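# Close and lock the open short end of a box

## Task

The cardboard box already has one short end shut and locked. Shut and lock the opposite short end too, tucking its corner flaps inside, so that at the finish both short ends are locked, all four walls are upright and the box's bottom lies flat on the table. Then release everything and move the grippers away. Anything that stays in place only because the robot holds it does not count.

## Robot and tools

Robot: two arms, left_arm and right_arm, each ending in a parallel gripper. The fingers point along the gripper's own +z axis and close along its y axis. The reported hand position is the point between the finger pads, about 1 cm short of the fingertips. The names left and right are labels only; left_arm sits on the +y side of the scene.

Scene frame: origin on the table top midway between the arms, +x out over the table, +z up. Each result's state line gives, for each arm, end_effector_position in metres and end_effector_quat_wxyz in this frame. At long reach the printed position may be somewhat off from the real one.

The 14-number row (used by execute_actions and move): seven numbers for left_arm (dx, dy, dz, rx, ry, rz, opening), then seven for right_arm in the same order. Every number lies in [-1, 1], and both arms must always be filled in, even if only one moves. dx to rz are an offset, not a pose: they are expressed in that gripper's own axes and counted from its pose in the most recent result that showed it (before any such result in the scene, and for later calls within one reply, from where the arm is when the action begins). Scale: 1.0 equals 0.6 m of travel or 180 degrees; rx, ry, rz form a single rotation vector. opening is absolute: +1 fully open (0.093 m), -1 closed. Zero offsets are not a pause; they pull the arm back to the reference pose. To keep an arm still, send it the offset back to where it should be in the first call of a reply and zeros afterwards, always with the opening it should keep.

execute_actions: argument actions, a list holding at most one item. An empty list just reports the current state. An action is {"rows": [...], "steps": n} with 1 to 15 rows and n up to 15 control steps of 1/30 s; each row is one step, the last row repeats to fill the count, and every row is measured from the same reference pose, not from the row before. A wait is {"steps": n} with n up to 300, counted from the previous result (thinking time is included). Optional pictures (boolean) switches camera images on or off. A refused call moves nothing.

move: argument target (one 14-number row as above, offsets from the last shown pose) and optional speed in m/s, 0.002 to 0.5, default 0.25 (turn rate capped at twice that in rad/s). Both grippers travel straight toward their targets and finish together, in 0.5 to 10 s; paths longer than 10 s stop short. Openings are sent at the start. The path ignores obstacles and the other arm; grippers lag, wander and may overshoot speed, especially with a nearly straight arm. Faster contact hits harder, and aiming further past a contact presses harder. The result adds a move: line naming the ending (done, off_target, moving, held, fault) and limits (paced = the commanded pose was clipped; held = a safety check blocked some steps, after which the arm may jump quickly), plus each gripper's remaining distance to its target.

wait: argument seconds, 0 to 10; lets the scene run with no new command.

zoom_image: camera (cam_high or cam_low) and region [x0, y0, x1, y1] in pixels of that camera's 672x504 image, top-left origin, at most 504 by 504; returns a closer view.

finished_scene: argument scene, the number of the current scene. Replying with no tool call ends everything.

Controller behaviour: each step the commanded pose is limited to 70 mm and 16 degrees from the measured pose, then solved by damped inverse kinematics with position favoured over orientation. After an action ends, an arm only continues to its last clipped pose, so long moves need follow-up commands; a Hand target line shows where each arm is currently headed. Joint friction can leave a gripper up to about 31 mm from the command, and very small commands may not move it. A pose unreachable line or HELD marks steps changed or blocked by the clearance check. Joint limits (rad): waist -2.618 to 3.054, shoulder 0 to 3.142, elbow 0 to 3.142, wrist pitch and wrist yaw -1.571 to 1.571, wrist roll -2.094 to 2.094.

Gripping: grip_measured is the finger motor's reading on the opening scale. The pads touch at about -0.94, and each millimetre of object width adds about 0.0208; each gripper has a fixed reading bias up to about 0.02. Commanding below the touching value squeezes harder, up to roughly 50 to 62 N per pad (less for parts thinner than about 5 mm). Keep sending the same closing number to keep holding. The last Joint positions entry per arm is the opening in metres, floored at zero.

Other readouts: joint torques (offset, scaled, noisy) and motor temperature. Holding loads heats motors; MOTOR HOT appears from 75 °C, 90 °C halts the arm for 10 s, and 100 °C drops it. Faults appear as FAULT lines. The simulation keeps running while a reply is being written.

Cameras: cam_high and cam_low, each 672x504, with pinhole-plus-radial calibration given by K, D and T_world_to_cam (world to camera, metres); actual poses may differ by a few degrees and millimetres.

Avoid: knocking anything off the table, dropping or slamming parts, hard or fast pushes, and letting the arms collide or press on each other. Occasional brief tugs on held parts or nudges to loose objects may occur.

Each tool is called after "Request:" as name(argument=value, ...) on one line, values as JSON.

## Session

Request:
execute_actions(actions=[])

Scene clock: 0.00 s of 5500.00 s.
left_arm: end_effector_position=(+0.5389, +0.1107, +0.3340) grip_measured=+0.993 end_effector_quat_wxyz=(+0.706, +0.527, +0.471, -0.043) | right_arm: end_effector_position=(+0.5592, -0.4565, +0.2916) grip_measured=+1.000 end_effector_quat_wxyz=(+0.648, +0.181, +0.616, +0.410)
Joint positions: left_arm=[-0.129  1.977  1.647  0.332  0.938  0.778  0.093] | right_arm=[-0.696  1.996  1.298  0.966 -0.837  1.05   0.093]
Joint velocities: left_arm=[ 0.007 -0.027  0.007 -0.022 -0.022 -0.081  0.001] | right_arm=[-0.002 -0.002  0.002 -0.022 -0.051  0.007  0.   ]
Joint torques (N m, as the arm reports them, + toward a larger angle): no reading
Motor temperatures (°C, as the motors report them): left_arm=[27 35 37 30 30 30] | right_arm=[27 37 39 35 27 27]
Hand target (left_arm): +0.539, +0.111, +0.334; +0.706, +0.527, +0.471, -0.043
Hand target (right_arm): +0.559, -0.457, +0.292; +0.648, +0.181, +0.616, +0.410

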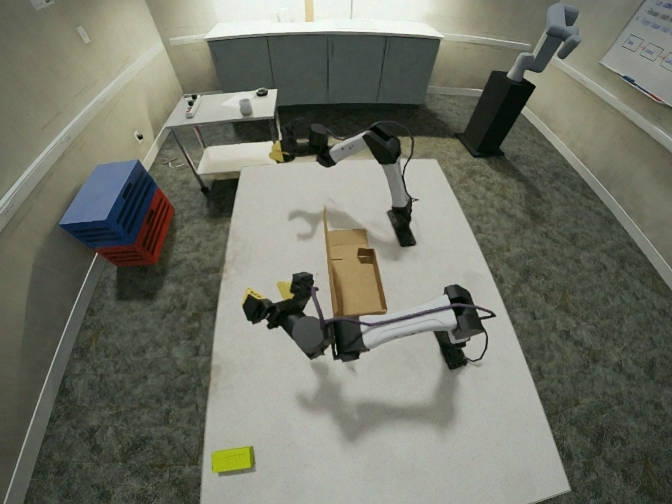

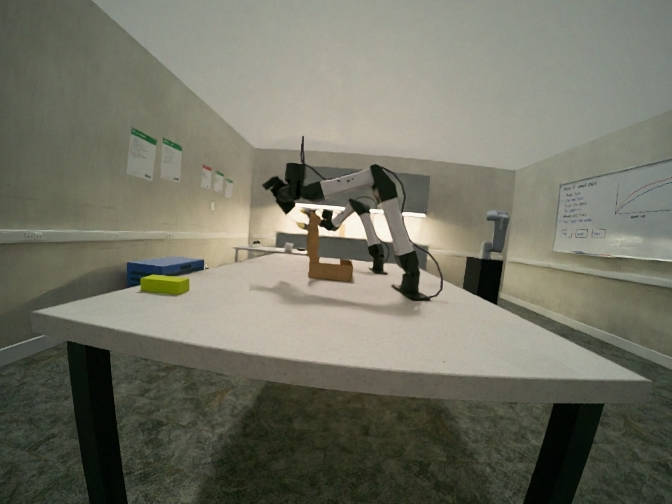

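Request:
zoom_image(camera="cam_high", region=[290,195,420,335])

Request:
zoom_image(camera="cam_low", region=[270,200,390,300])

Region (290, 195, 420, 335) of cam_high's 672x504 image, scaled by 3.600, with more detail than that image has; it fills the left 468 columns of this view, and the rest is white.

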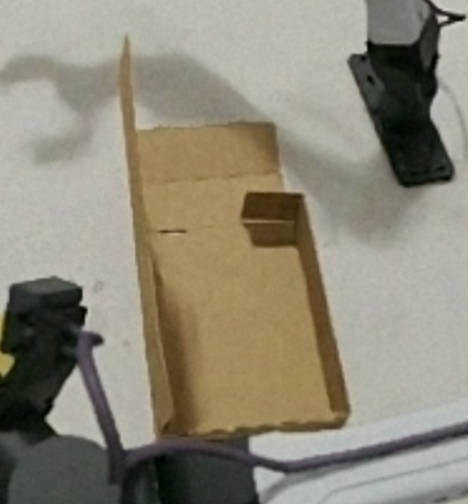

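Region (270, 200, 390, 300) of cam_low's 672x504 image, scaled by 4.200, with more detail than that image has.

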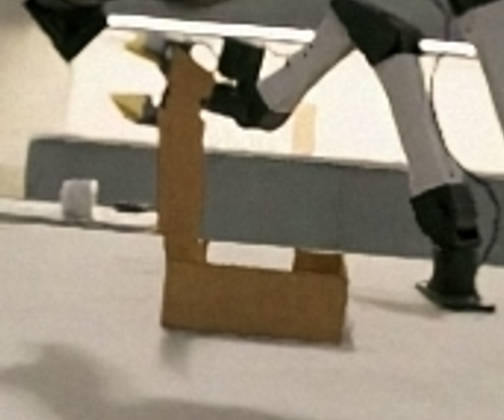

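Request:
move(target=[-0.206,-0.254,-0.448,-0.034,0.551,-0.411,-0.2, 0.363,0.075,-0.397,-0.315,0.327,-0.267,-1], speed=0.25)

Scene clock: 40.67 s of 5500.00 s.
left_arm: end_effector_position=(+0.2219, +0.1995, +0.3147) grip_measured=-0.198 end_effector_quat_wxyz=(+0.234, +0.014, +0.972, -0.020) | right_arm: end_effector_position=(+0.3055, -0.3314, +0.1346) grip_measured=-0.977 end_effector_quat_wxyz=(+0.673, -0.243, +0.664, +0.218)
Joint positions: left_arm=[-0.286  1.254  1.732 -1.575 -0.01  -0.089  0.036] | right_arm=[-1.022  1.74   0.22   1.553 -1.565 -0.005  0.   ]
Joint velocities: left_arm=[ 0.002  0.002 -0.032 -0.022 -0.007  0.037 -0.001] | right_arm=[-0.012 -0.012  0.002  0.007  0.037 -0.007  0.   ]
Joint torques (N m, as the arm reports them, + toward a larger angle): left_arm=[ 1.14 -4.65  4.07  1.09 -0.06 -0.02] | right_arm=[-1.43 -7.51  1.67  1.77  0.03 -0.08]
Motor temperatures (°C, as the motors report them): left_arm=[27 49 42 36 30 30] | right_arm=[27 49 41 40 27 27]
Hand target (left_arm): +0.218, +0.203, +0.313; +0.232, +0.004, +0.973, -0.018
Hand target (right_arm): +0.301, -0.330, +0.137; +0.677, -0.251, +0.661, +0.204
Off the commanded pose (left_arm): 0.003 m, 27 deg; orientation clipped at the last step of the last action.
Off the commanded pose (right_arm): 0.009 m, 55 deg; orientation clipped at the last step of the last action.
joint sent to its limit (left arm) — the command would take joint 4 (wrist pitch) past its lower limit, so that joint was sent only as far as its limit.
joint sent to its limit (right arm) — the command would take joint 5 (wrist yaw) past its lower limit, so that joint was sent only as far as its limit.
After step 90, 31.60 s passed at rest.
move: off_target (left_arm, right_arm); limits=paced

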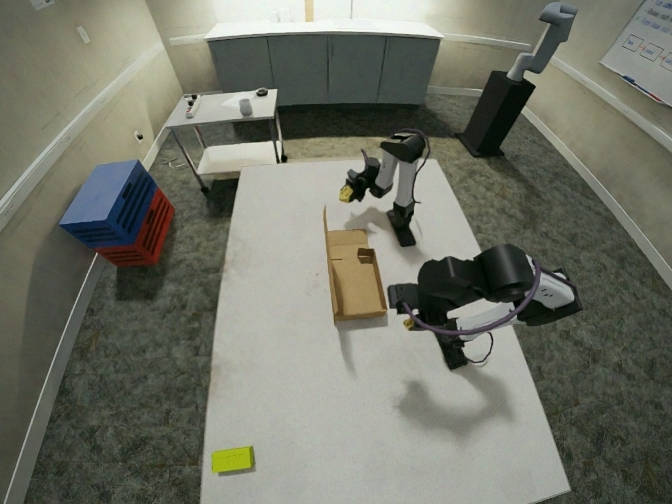

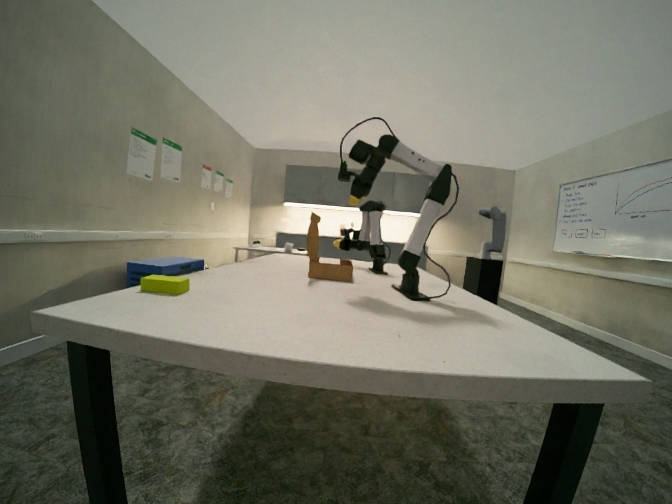

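Request:
move(target=[0.196,-0.148,0.308,-0.128,0.108,-0.499,-0.2, 0,0,0,0,0,0,-1], speed=0.25)

Request:
zoom_image(camera="cam_high", region=[300,220,440,350])

Request:
zoom_image(camera="cam_low", region=[270,200,390,300])

Scene clock: 56.17 s of 5500.00 s.
left_arm: end_effector_position=(+0.2009, +0.1065, +0.1070) grip_measured=-0.198 end_effector_quat_wxyz=(+0.005, -0.708, +0.707, -0.008) | right_arm: end_effector_position=(+0.3055, -0.3314, +0.1346) grip_measured=-0.977 end_effector_quat_wxyz=(+0.673, -0.245, +0.663, +0.216)
Joint positions: left_arm=[-0.678  1.463  1.118 -1.208 -0.006 -2.084  0.036] | right_arm=[-1.022  1.74   0.22   1.553 -1.565 -0.01   0.   ]
Joint velocities: left_arm=[-0.002  0.012  0.007 -0.007 -0.037 -0.022 -0.001] | right_arm=[ 0.007 -0.007 -0.007  0.007  0.051 -0.022  0.   ]
Joint torques (N m, as the arm reports them, + toward a larger angle): left_arm=[-0.83 -4.96  4.69  0.26 -0.09 -0.04] | right_arm=[-0.24 -5.74  3.01  1.62  0.03  0.05]
Motor temperatures (°C, as the motors report them): left_arm=[27 45 41 35 30 30] | right_arm=[27 46 40 39 27 27]
Hand target (left_arm): +0.198, +0.104, +0.100; -0.001, +0.707, -0.708, +0.001
Hand target (right_arm): +0.306, -0.331, +0.135; +0.673, -0.243, +0.664, +0.218
Off the commanded pose (left_arm): 0.008 m, 1 deg.
Off the commanded pose (right_arm): 0.000 m, 0 deg.
After step 90, 8.60 s passed at rest.
move: done

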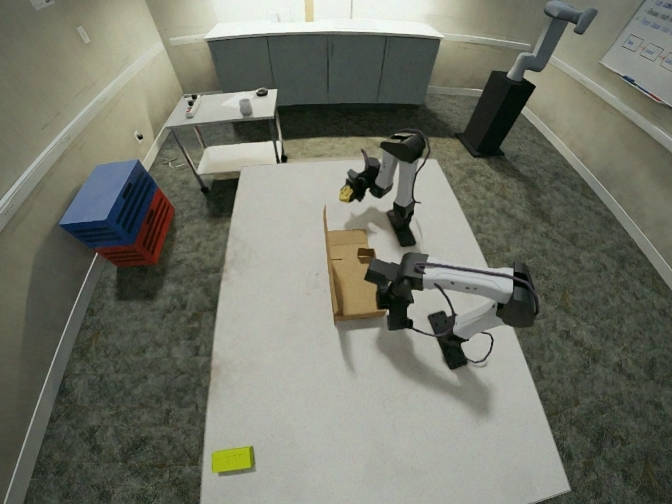

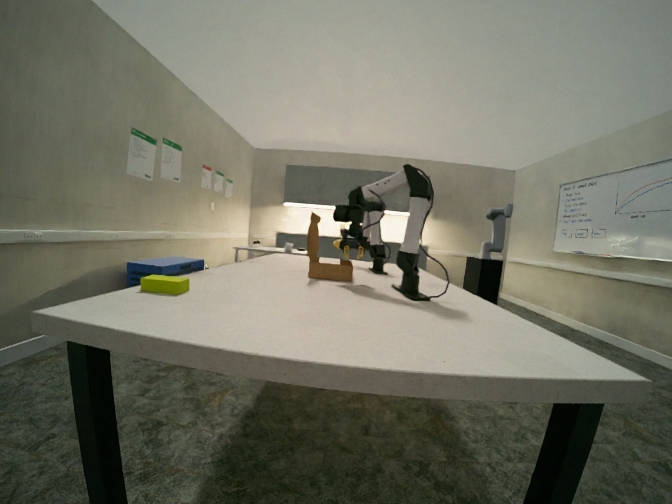

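Region (300, 220, 440, 350) of cam_high's 672x504 image, scaled by 3.600, with more detail than that image has; it fills the top 468 rows of this view, and the rest is white.

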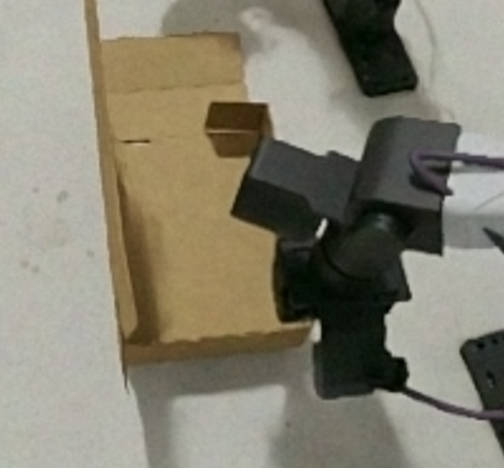

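Region (270, 200, 390, 300) of cam_low's 672x504 image, scaled by 4.200, with more detail than that image has.

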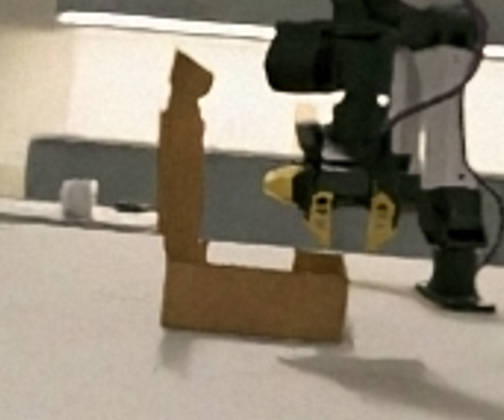

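Request:
move(target=[0.015,-0.005,0.125,0,0,0,-0.2, 0,0,0,0,0,0,-1], speed=0.06)

Request:
zoom_image(camera="cam_low", region=[270,200,390,300])

Request:
zoom_image(camera="cam_high", region=[300,220,440,350])

Scene clock: 64.53 s of 5500.00 s.
left_arm: end_effector_position=(+0.2003, +0.1052, +0.0751) grip_measured=-0.199 end_effector_quat_wxyz=(+0.012, -0.709, +0.705, -0.009) | right_arm: end_effector_position=(+0.3055, -0.3314, +0.1346) grip_measured=-0.977 end_effector_quat_wxyz=(+0.673, -0.245, +0.663, +0.216)
Joint positions: left_arm=[-0.692  1.479  1.003 -1.07  -0.019 -2.104  0.036] | right_arm=[-1.022  1.74   0.22   1.553 -1.565 -0.01   0.   ]
Joint velocities: left_arm=[-0.007 -0.022  0.002 -0.007 -0.022 -0.037 -0.   ] | right_arm=[-0.017 -0.002  0.002 -0.007 -0.022 -0.022  0.   ]
Joint torques (N m, as the arm reports them, + toward a larger angle): left_arm=[-0.41  0.63 -1.08  1.4   0.02  0.06] | right_arm=[-0.25 -5.57  3.07  1.64  0.04  0.  ]
Motor temperatures (°C, as the motors report them): left_arm=[27 43 41 34 30 30] | right_arm=[27 44 40 39 27 27]
Hand target (left_arm): +0.200, +0.100, +0.038; -0.003, +0.706, -0.708, +0.005
Hand target (right_arm): +0.306, -0.331, +0.135; +0.673, -0.245, +0.663, +0.216
Off the commanded pose (left_arm): 0.044 m, 1 deg.
Off the commanded pose (right_arm): 0.000 m, 0 deg.
joint sent to its limit (left arm) — the command would take joint 6 (wrist roll) past its lower limit, so that joint was sent only as far as its limit.
After step 90, 3.87 s passed at rest.
move: off_target (left_arm)

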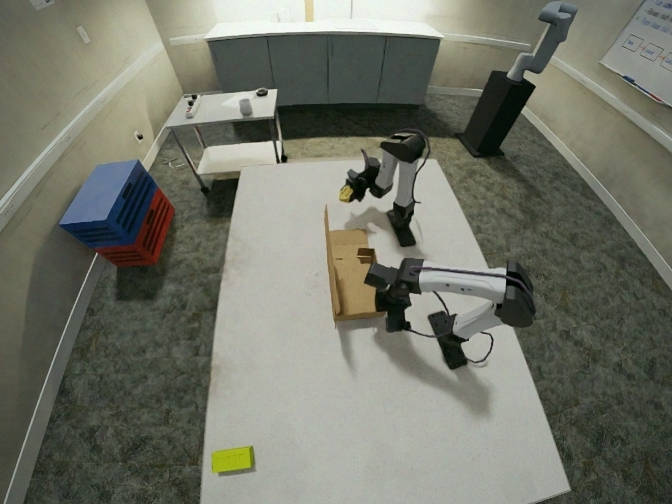

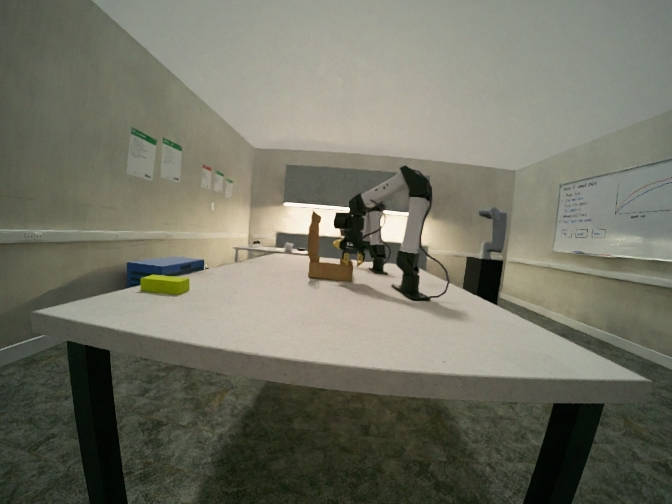

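Region (270, 200, 390, 300) of cam_low's 672x504 image, scaled by 4.200, with more detail than that image has.

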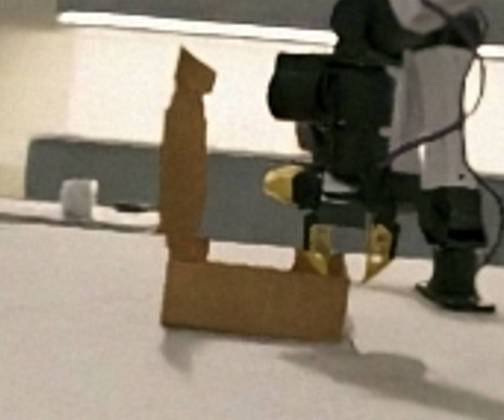

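Region (300, 220, 440, 350) of cam_high's 672x504 image, scaled by 3.600, with more detail than that image has; it fills the top 468 rows of this view, and the rest is white.

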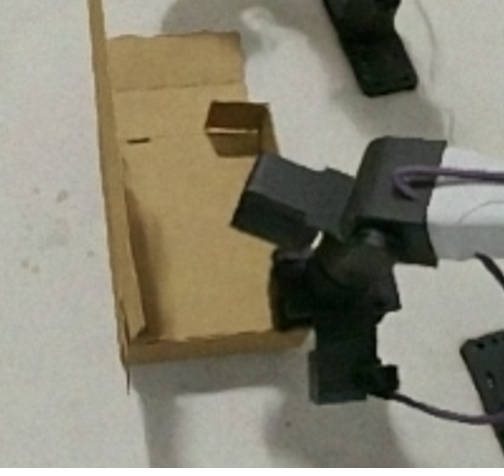

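Request:
move(target=[0,-0.065,-0.05,0,0,0.5,-0.1, 0,0,0,0,0,0,-1], speed=0.25)

Request:
move(target=[0,0,0.11,0,0,0,-0.1, 0,0,0,0,0,0,-1], speed=0.06)

Request:
zoom_image(camera="cam_low", region=[270,200,390,300])

Scene clock: 77.90 s of 5500.00 s.
left_arm: end_effector_position=(+0.2353, +0.1039, +0.1055) grip_measured=-0.102 end_effector_quat_wxyz=(+0.021, -0.002, +1.000, +0.002) | right_arm: end_effector_position=(+0.3055, -0.3314, +0.1346) grip_measured=-0.977 end_effector_quat_wxyz=(+0.673, -0.245, +0.663, +0.216)
Joint positions: left_arm=[-0.636  1.569  1.21  -1.177 -0.023 -0.473  0.04 ] | right_arm=[-1.022  1.74   0.22   1.553 -1.565 -0.01   0.   ]
Joint velocities: left_arm=[-0.012  0.002 -0.007 -0.022 -0.007  0.022 -0.001] | right_arm=[ 0.012 -0.017  0.017 -0.051 -0.022  0.007  0.   ]
Joint torques (N m, as the arm reports them, + toward a larger angle): left_arm=[ 1.21 -6.07  7.34  0.16 -0.05  0.11] | right_arm=[-0.25 -5.58  3.    1.63  0.04  0.01]
Motor temperatures (°C, as the motors report them): left_arm=[27 41 40 35 30 30] | right_arm=[27 43 40 39 27 27]
Hand target (left_arm): +0.238, +0.105, +0.106; +0.015, -0.003, +1.000, +0.003
Hand target (right_arm): +0.306, -0.331, +0.135; +0.673, -0.245, +0.663, +0.216
Off the commanded pose (left_arm): 0.003 m, 1 deg.
Off the commanded pose (right_arm): 0.000 m, 0 deg.
After step 90, 6.63 s passed at rest.
move: done

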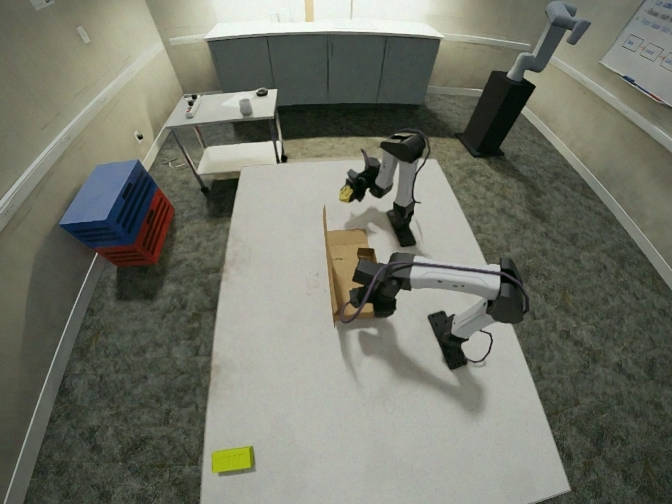

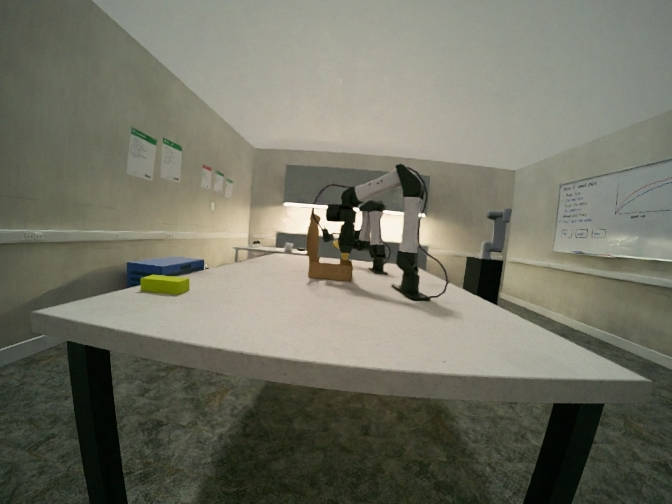

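Scene clock: 79.50 s of 5500.00 s.
left_arm: end_effector_position=(+0.2388, +0.1021, +0.0466) grip_measured=-0.102 end_effector_quat_wxyz=(+0.026, -0.002, +1.000, +0.000) | right_arm: end_effector_position=(+0.3055, -0.3314, +0.1346) grip_measured=-0.977 end_effector_quat_wxyz=(+0.673, -0.245, +0.663, +0.216)
Joint positions: left_arm=[-0.636  1.628  1.03  -0.927 -0.023 -0.473  0.04 ] | right_arm=[-1.022  1.74   0.22   1.553 -1.565 -0.01   0.   ]
Joint velocities: left_arm=[ 0.002  0.007 -0.017 -0.007 -0.007 -0.051 -0.   ] | right_arm=[-0.007 -0.002 -0.002  0.007  0.007 -0.007  0.   ]
Joint torques (N m, as the arm reports them, + toward a larger angle): left_arm=[ 0.39 -6.57  4.52  0.43 -0.15  0.06] | right_arm=[-0.29 -5.62  3.03  1.64  0.05 -0.01]
Motor temperatures (°C, as the motors report them): left_arm=[27 41 40 35 30 30] | right_arm=[27 42 40 39 27 27]
Hand target (left_arm): +0.238, +0.104, +0.040; +0.021, -0.002, +1.000, +0.002
Hand target (right_arm): +0.306, -0.331, +0.135; +0.673, -0.245, +0.663, +0.216
Off the commanded pose (left_arm): 0.007 m, 1 deg.
Off the commanded pose (right_arm): 0.000 m, 0 deg.
move: done

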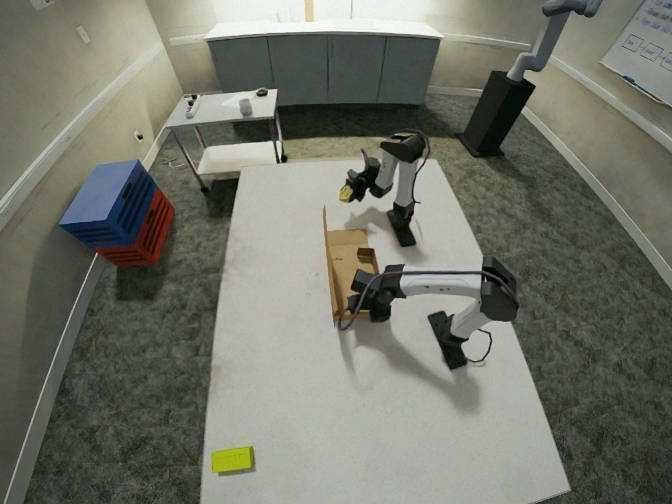

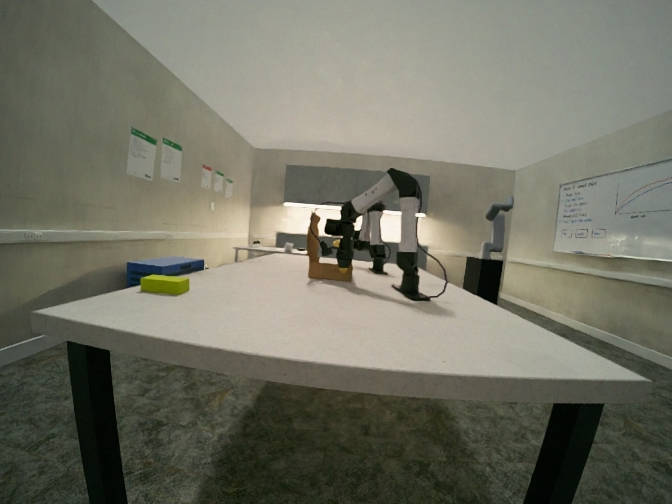

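Region (270, 200, 390, 300) of cam_low's 672x504 image, scaled by 4.200, with more detail than that image has.

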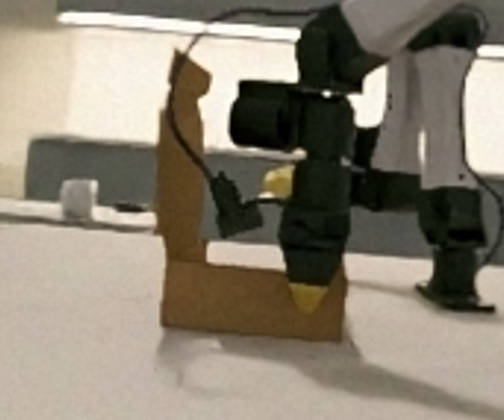

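Request:
move(target=[0,0,0.02,0,0,0,-1, 0,0,0,0,0,0,-1], speed=0.03)

Request:
move(target=[-0.04,0.23,0,0,0,0,-1, 0,0,0,0,0,0,-1], speed=0.06)

Request:
zoom_image(camera="cam_high", region=[290,210,410,320])

Scene clock: 89.47 s of 5500.00 s.
left_arm: end_effector_position=(+0.2396, +0.1017, +0.0461) grip_measured=-0.983 end_effector_quat_wxyz=(+0.027, -0.002, +1.000, -0.001) | right_arm: end_effector_position=(+0.3055, -0.3314, +0.1346) grip_measured=-0.977 end_effector_quat_wxyz=(+0.673, -0.245, +0.663, +0.216)
Joint positions: left_arm=[-0.636  1.628  1.028 -0.921 -0.023 -0.473  0.   ] | right_arm=[-1.022  1.74   0.22   1.553 -1.565 -0.01   0.   ]
Joint velocities: left_arm=[ 0.002 -0.007 -0.002 -0.007  0.037  0.022  0.   ] | right_arm=[-0.017 -0.002 -0.012 -0.051 -0.051  0.066  0.   ]
Joint torques (N m, as the arm reports them, + toward a larger angle): left_arm=[ 0.06 -6.1   3.58  0.68 -0.08  0.08] | right_arm=[-0.17 -5.6   3.03  1.63  0.04  0.  ]
Motor temperatures (°C, as the motors report them): left_arm=[27 41 40 34 30 30] | right_arm=[27 42 39 39 27 27]
Hand target (left_arm): +0.239, +0.102, +0.035; +0.025, -0.002, +1.000, +0.000
Hand target (right_arm): +0.306, -0.331, +0.135; +0.673, -0.245, +0.663, +0.216
Off the commanded pose (left_arm): 0.011 m, 0 deg.
Off the commanded pose (right_arm): 0.000 m, 0 deg.
After step 90, 6.27 s passed at rest.
move: off_target (left_arm)

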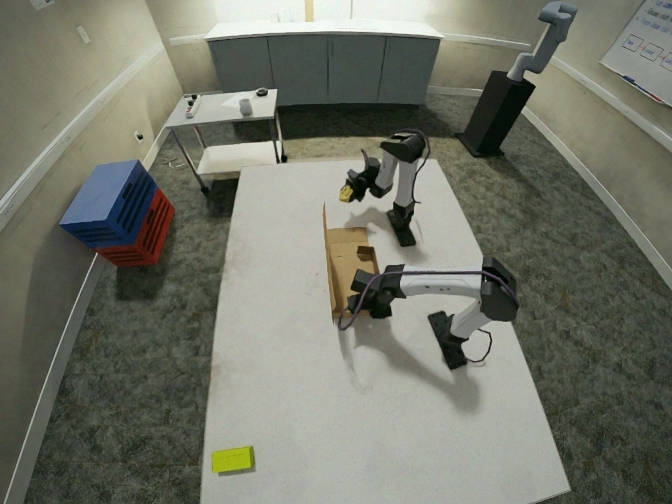

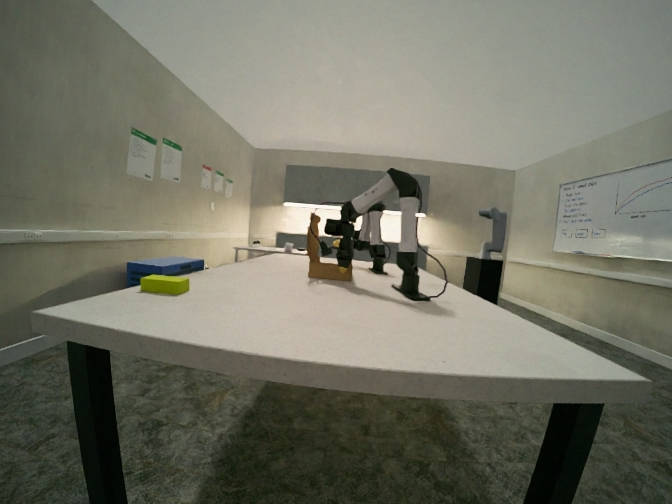

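Scene clock: 92.10 s of 5500.00 s.
left_arm: end_effector_position=(+0.2610, +0.2384, +0.0463) grip_measured=-0.983 end_effector_quat_wxyz=(+0.024, -0.002, +1.000, +0.003) | right_arm: end_effector_position=(+0.3055, -0.3314, +0.1346) grip_measured=-0.977 end_effector_quat_wxyz=(+0.673, -0.245, +0.663, +0.216)
Joint positions: left_arm=[-0.126  1.601  1.001 -0.921 -0.005  0.036  0.   ] | right_arm=[-1.022  1.74   0.22   1.553 -1.565 -0.01   0.   ]
Joint velocities: left_arm=[ 0.007  0.022 -0.002 -0.081  0.051  0.037  0.   ] | right_arm=[ 0.007 -0.017 -0.017  0.007 -0.037 -0.081  0.   ]
Joint torques (N m, as the arm reports them, + toward a larger angle): left_arm=[ 1.18 -6.96  6.3   0.33 -0.07  0.16] | right_arm=[-0.25 -5.57  3.05  1.62  0.07  0.  ]
Motor temperatures (°C, as the motors report them): left_arm=[27 41 40 34 30 30] | right_arm=[27 41 39 39 27 27]
Hand target (left_arm): +0.264, +0.241, +0.047; +0.026, -0.002, +1.000, +0.002
Hand target (right_arm): +0.306, -0.331, +0.135; +0.673, -0.245, +0.663, +0.216
Off the commanded pose (left_arm): 0.003 m, 1 deg.
Off the commanded pose (right_arm): 0.000 m, 0 deg.
move: done

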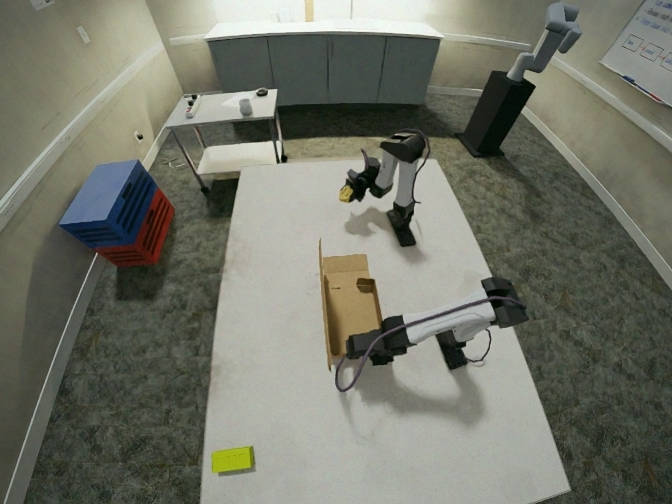

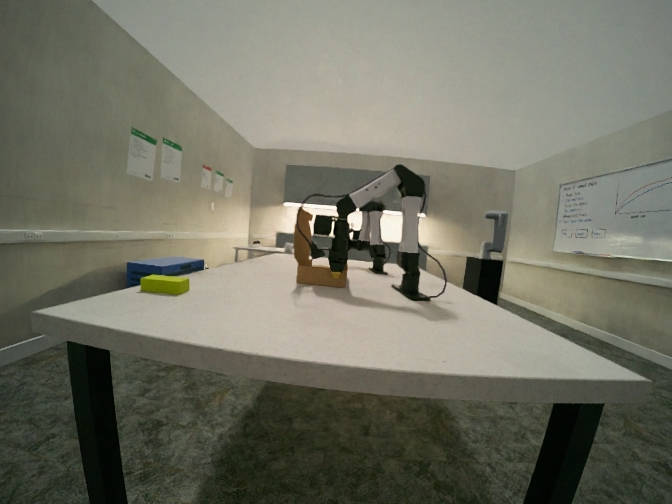

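Region (290, 210, 410, 320) of cam_high's 672x504 image, scaled by 4.200, with more detail than that image has; it fills the top 462 rows of this view, and the rest is white.

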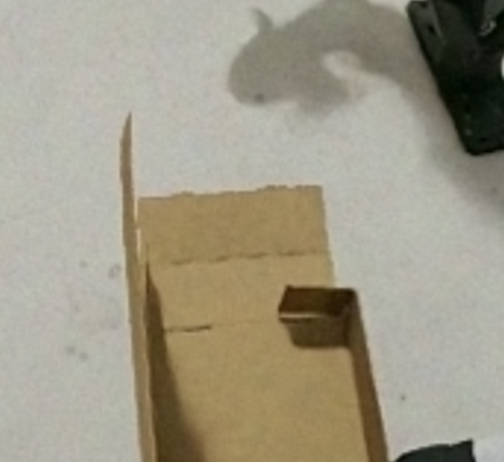

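Request:
move(target=[0,0,0.01,0,0,0,-1, 0.143,0.151,0.356,-0.28,0.116,-0.04,-1], speed=0.2)

Request:
zoom_image(camera="cam_high", region=[280,210,400,320])

Scene clock: 114.70 s of 5500.00 s.
left_arm: end_effector_position=(+0.2614, +0.2384, +0.0463) grip_measured=-0.983 end_effector_quat_wxyz=(+0.025, -0.002, +1.000, +0.003) | right_arm: end_effector_position=(+0.4187, -0.1385, +0.0453) grip_measured=-0.977 end_effector_quat_wxyz=(+0.392, -0.573, +0.609, +0.384)
Joint positions: left_arm=[-0.126  1.601  1.001 -0.919 -0.005  0.037  0.   ] | right_arm=[-0.182  2.169  1.314 -0.765 -1.161 -1.604  0.   ]
Joint velocities: left_arm=[-0.007 -0.012 -0.012 -0.007  0.037  0.007  0.   ] | right_arm=[-0.002  0.012  0.012 -0.11  -0.022 -0.022  0.   ]
Joint torques (N m, as the arm reports them, + toward a larger angle): left_arm=[ 0.2  -6.73  4.56  0.57 -0.05  0.04] | right_arm=[  0.83 -11.38   7.02   0.19  -0.43  -0.07]
Motor temperatures (°C, as the motors report them): left_arm=[27 41 42 33 30 30] | right_arm=[27 41 39 39 27 27]
Hand target (left_arm): +0.261, +0.238, +0.040; +0.024, -0.002, +1.000, +0.003
Hand target (right_arm): +0.420, -0.135, +0.046; -0.388, +0.580, -0.604, -0.385
Off the commanded pose (left_arm): 0.006 m, 0 deg.
Off the commanded pose (right_arm): 0.007 m, 1 deg.
After step 90, 15.60 s passed at rest.
move: done; limits=paced

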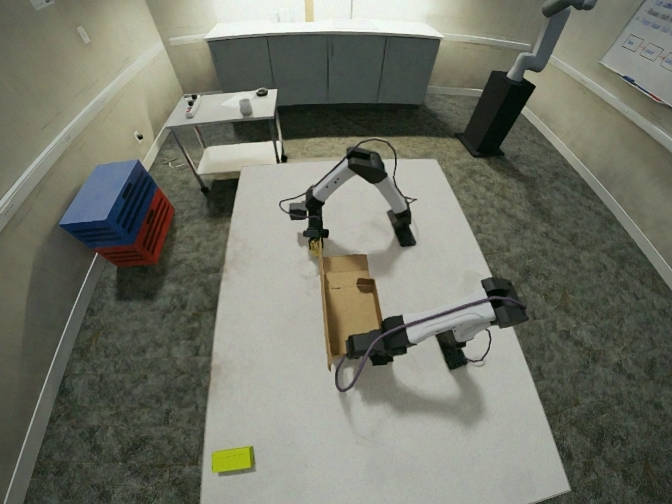

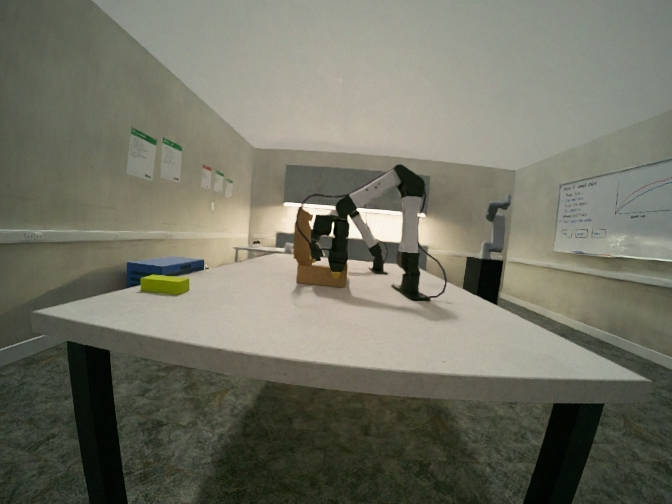

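Region (280, 210, 400, 320) of cam_high's 672x504 image, scaled by 4.200, with more detail than that image has; it fills the top 462 rows of this view, and the rest is white.

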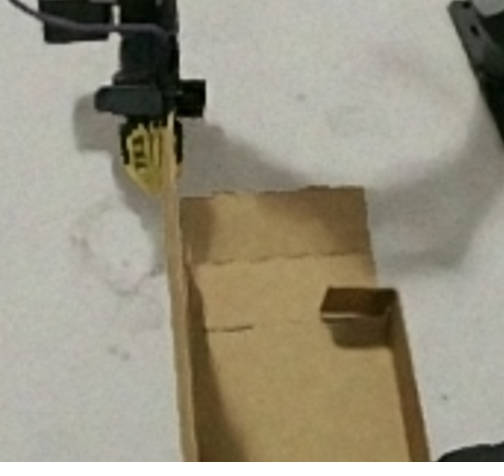

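Request:
move(target=[0,0,0.01,0,0,0,-1, -0.041,-0.01,0.154,0,0,0,-1], speed=0.1)

Request:
move(target=[0,0,0,0,0,0,-1, 0,0.13,0,0,0,0,-1], speed=0.04)

Request:
zoom_image(camera="cam_high", region=[280,210,400,320])

Scene clock: 126.63 s of 5500.00 s.
left_arm: end_effector_position=(+0.2616, +0.2384, +0.0463) grip_measured=-0.983 end_effector_quat_wxyz=(+0.026, -0.002, +1.000, +0.003) | right_arm: end_effector_position=(+0.4308, -0.0468, +0.0305) grip_measured=-0.977 end_effector_quat_wxyz=(+0.390, -0.571, +0.610, +0.388)
Joint positions: left_arm=[-0.126  1.601  1.001 -0.919 -0.005  0.037  0.   ] | right_arm=[ 0.056  2.169  1.2   -0.145 -1.115 -1.041  0.   ]
Joint velocities: left_arm=[ 0.002 -0.012  0.002 -0.022 -0.125 -0.007  0.   ] | right_arm=[-0.012  0.002 -0.012 -0.022  0.007 -0.007  0.   ]
Joint torques (N m, as the arm reports them, + toward a larger angle): left_arm=[ 0.26 -6.72  4.61  0.51 -0.08  0.07] | right_arm=[  0.38 -13.73   4.22   1.47  -0.35   0.09]
Motor temperatures (°C, as the motors report them): left_arm=[27 41 41 33 30 30] | right_arm=[27 44 40 38 27 27]
Hand target (left_arm): +0.262, +0.238, +0.040; +0.025, -0.002, +1.000, +0.003
Hand target (right_arm): +0.429, -0.045, +0.032; -0.393, +0.573, -0.608, -0.384
Off the commanded pose (left_arm): 0.006 m, 0 deg.
Off the commanded pose (right_arm): 0.003 m, 1 deg.
After step 90, 7.33 s passed at rest.
move: done

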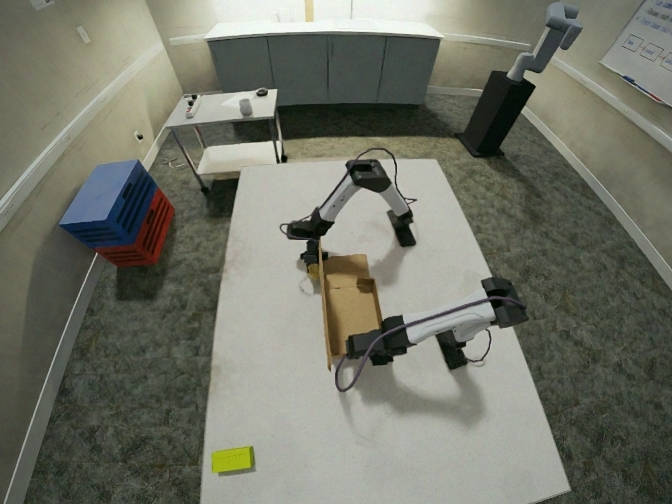

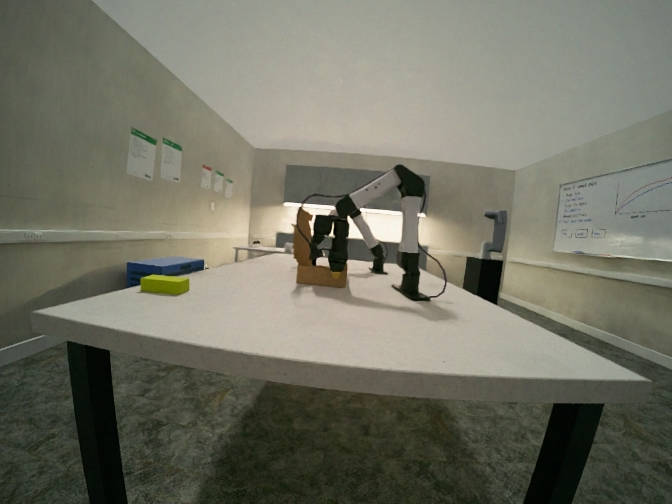

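Scene clock: 128.83 s of 5500.00 s.
left_arm: end_effector_position=(+0.2601, +0.2395, +0.0463) grip_measured=-0.983 end_effector_quat_wxyz=(+0.022, +0.017, +1.000, +0.007) | right_arm: end_effector_position=(+0.3596, -0.0486, +0.0266) grip_measured=-0.977 end_effector_quat_wxyz=(+0.387, -0.566, +0.618, +0.385)
Joint positions: left_arm=[-0.126  1.601  1.001 -0.925 -0.012  0.074  0.   ] | right_arm=[ 0.094  1.974  0.834  0.097 -1.083 -0.946  0.   ]
Joint velocities: left_arm=[ 0.002 -0.012  0.012  0.081  0.095  0.081  0.   ] | right_arm=[-0.002  0.002 -0.002  0.007 -0.022  0.022  0.   ]
Joint torques (N m, as the arm reports them, + toward a larger angle): left_arm=[ 0.27 -7.67  5.57  0.37  0.04 -0.34] | right_arm=[  1.28 -11.84   3.29   1.53  -0.44   0.03]
Motor temperatures (°C, as the motors report them): left_arm=[27 41 41 33 30 30] | right_arm=[27 45 40 38 27 27]
Hand target (left_arm): +0.262, +0.238, +0.046; +0.026, -0.001, +1.000, +0.003
Hand target (right_arm): +0.353, -0.044, +0.031; +0.389, -0.571, +0.610, +0.388
Off the commanded pose (left_arm): 0.002 m, 2 deg.
Off the commanded pose (right_arm): 0.011 m, 1 deg.
move: off_target (right_arm)

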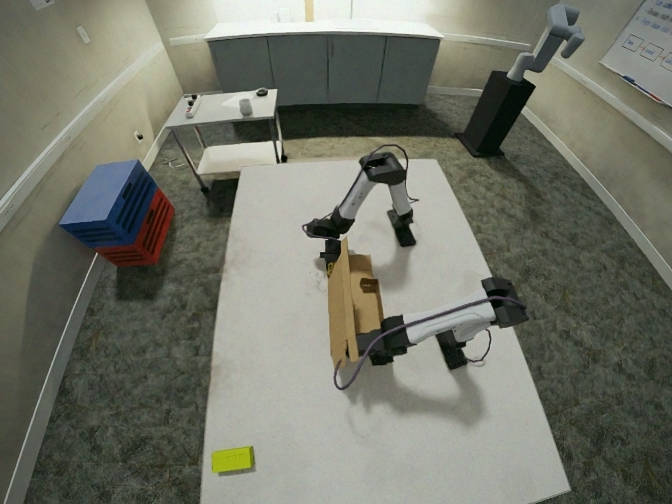

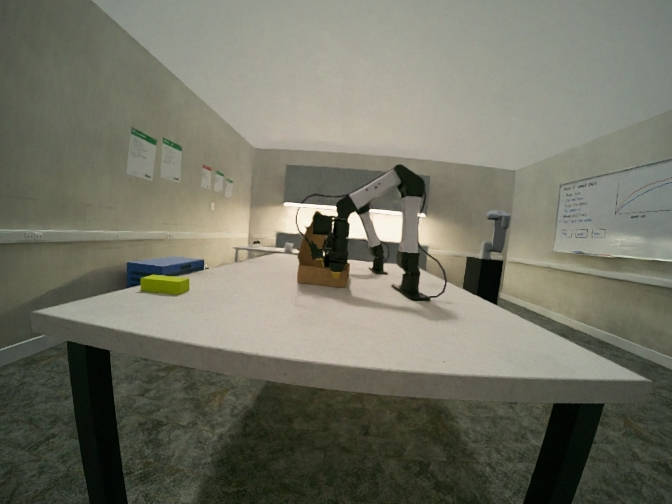

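Region (280, 210, 400, 320) of cam_high's 672x504 image, scaled by 4.200, with more detail than that image has; it fills the top 462 rows of this view, and the rest is white.

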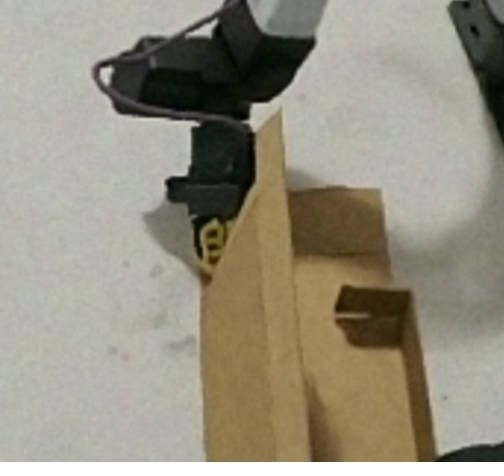

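Request:
move(target=[0,0,0.01,0,0,-0.02,-1, -0.049,0.01,0.105,0,0,0,-1], speed=0.04)

Request:
zoom_image(camera="cam_high", region=[280,210,400,320])

Request:
zoom_image(camera="cam_low", region=[270,200,390,300])

Scene clock: 142.13 s of 5500.00 s.
left_arm: end_effector_position=(+0.2599, +0.2438, +0.0463) grip_measured=-0.983 end_effector_quat_wxyz=(+0.022, -0.012, +1.000, +0.017) | right_arm: end_effector_position=(+0.3623, +0.0061, +0.0271) grip_measured=-0.977 end_effector_quat_wxyz=(+0.383, -0.551, +0.636, +0.381)
Joint positions: left_arm=[-0.123  1.601  1.001 -0.925 -0.032  0.019  0.   ] | right_arm=[ 0.259  2.004  0.833  0.365 -0.956 -0.637  0.   ]
Joint velocities: left_arm=[-0.007  0.002 -0.007 -0.007 -0.007  0.037  0.   ] | right_arm=[ 0.007 -0.007 -0.007  0.007 -0.066  0.037  0.   ]
Joint torques (N m, as the arm reports them, + toward a larger angle): left_arm=[-0.08 -6.84  4.39  0.53  0.19 -0.06] | right_arm=[ 3.29 -9.48  5.85  2.06 -0.31 -0.06]
Motor temperatures (°C, as the motors report them): left_arm=[27 41 41 32 30 30] | right_arm=[27 47 40 39 27 27]
Hand target (left_arm): +0.260, +0.240, +0.040; +0.022, -0.015, +1.000, +0.006
Hand target (right_arm): +0.357, +0.020, +0.029; +0.387, -0.566, +0.618, +0.385
Off the commanded pose (left_arm): 0.007 m, 1 deg.
Off the commanded pose (right_arm): 0.016 m, 3 deg.
After step 90, 8.30 s passed at rest.
move: off_target (right_arm)

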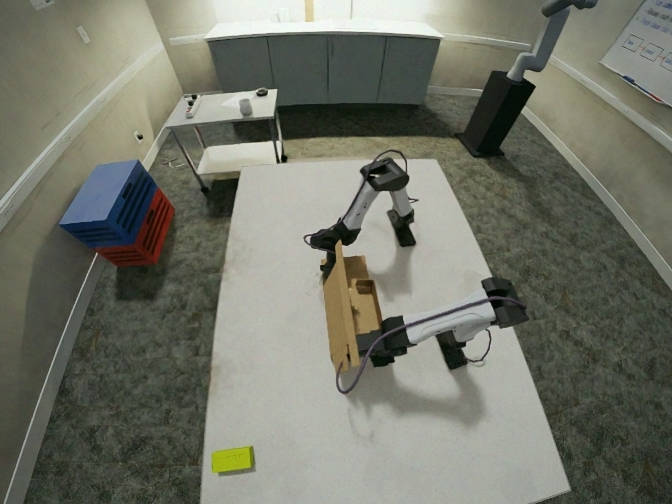

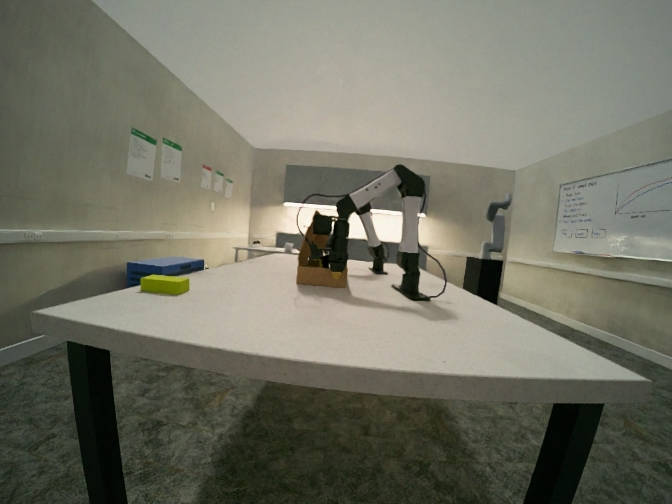

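Region (280, 210, 400, 320) of cam_high's 672x504 image, scaled by 4.200, with more detail than that image has; it fills the top 462 rows of this view, and the rest is white.

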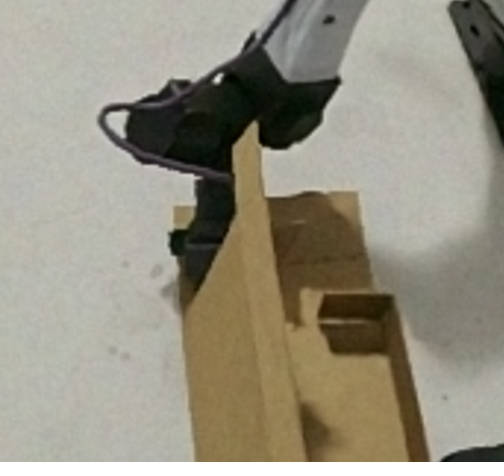

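Region (270, 200, 390, 300) of cam_low's 672x504 image, scaled by 4.200, with more detail than that image has.

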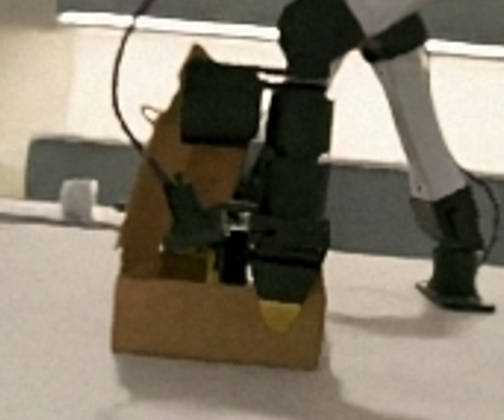

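Request:
move(target=[0,0,0.01,0,0,0,-1, 0.09,0,-0.25,0,0,0,-1], speed=0.1)

Request:
zoom_image(camera="cam_high", region=[280,210,400,320])

Scene clock: 153.33 s of 5500.00 s.
left_arm: end_effector_position=(+0.2602, +0.2430, +0.0463) grip_measured=-0.983 end_effector_quat_wxyz=(+0.023, -0.013, +1.000, +0.013) | right_arm: end_effector_position=(+0.3429, -0.1486, +0.0375) grip_measured=-0.977 end_effector_quat_wxyz=(+0.378, -0.554, +0.638, +0.378)
Joint positions: left_arm=[-0.121  1.601  1.001 -0.923 -0.025  0.02   0.   ] | right_arm=[-0.225  1.944  0.932 -0.631 -1.127 -1.579  0.   ]
Joint velocities: left_arm=[-0.002 -0.007  0.012 -0.022  0.007 -0.037  0.   ] | right_arm=[-0.002  0.007 -0.002 -0.051 -0.022 -0.022  0.   ]
Joint torques (N m, as the arm reports them, + toward a larger angle): left_arm=[ 0.19 -6.68  4.46  0.5  -0.21  0.04] | right_arm=[-0.99 -8.4   6.32  0.15 -0.51 -0.09]
Motor temperatures (°C, as the motors report them): left_arm=[27 41 41 32 30 30] | right_arm=[27 47 40 40 27 27]
Hand target (left_arm): +0.260, +0.244, +0.040; +0.022, -0.013, +1.000, +0.017
Hand target (right_arm): +0.348, -0.151, +0.040; +0.382, -0.552, +0.637, +0.380
Off the commanded pose (left_arm): 0.006 m, 0 deg.
Off the commanded pose (right_arm): 0.006 m, 1 deg.
After step 90, 5.90 s passed at rest.
move: done

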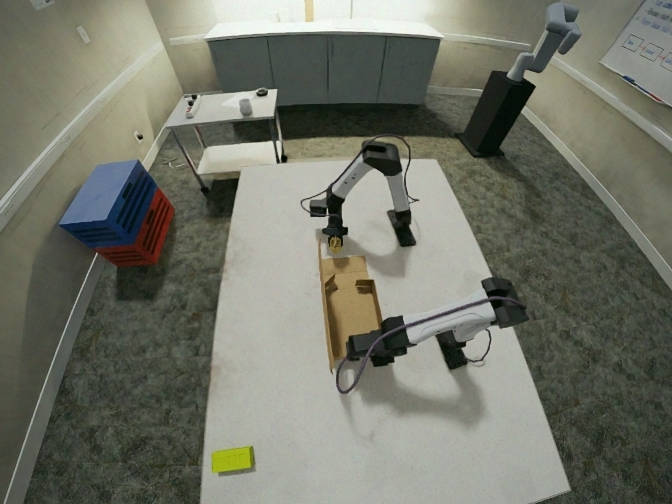

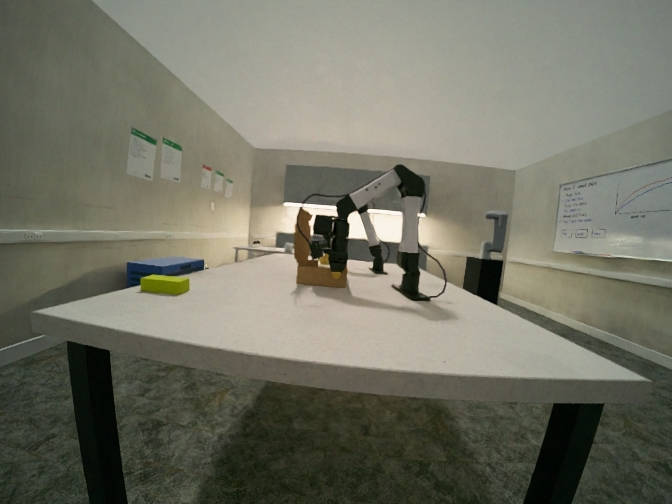

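Region (280, 210, 400, 320) of cam_high's 672x504 image, scaled by 4.200, with more detail than that image has; it fills the top 462 rows of this view, and the rest is white.

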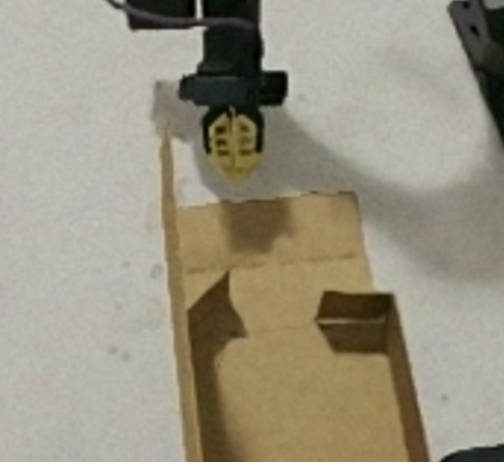

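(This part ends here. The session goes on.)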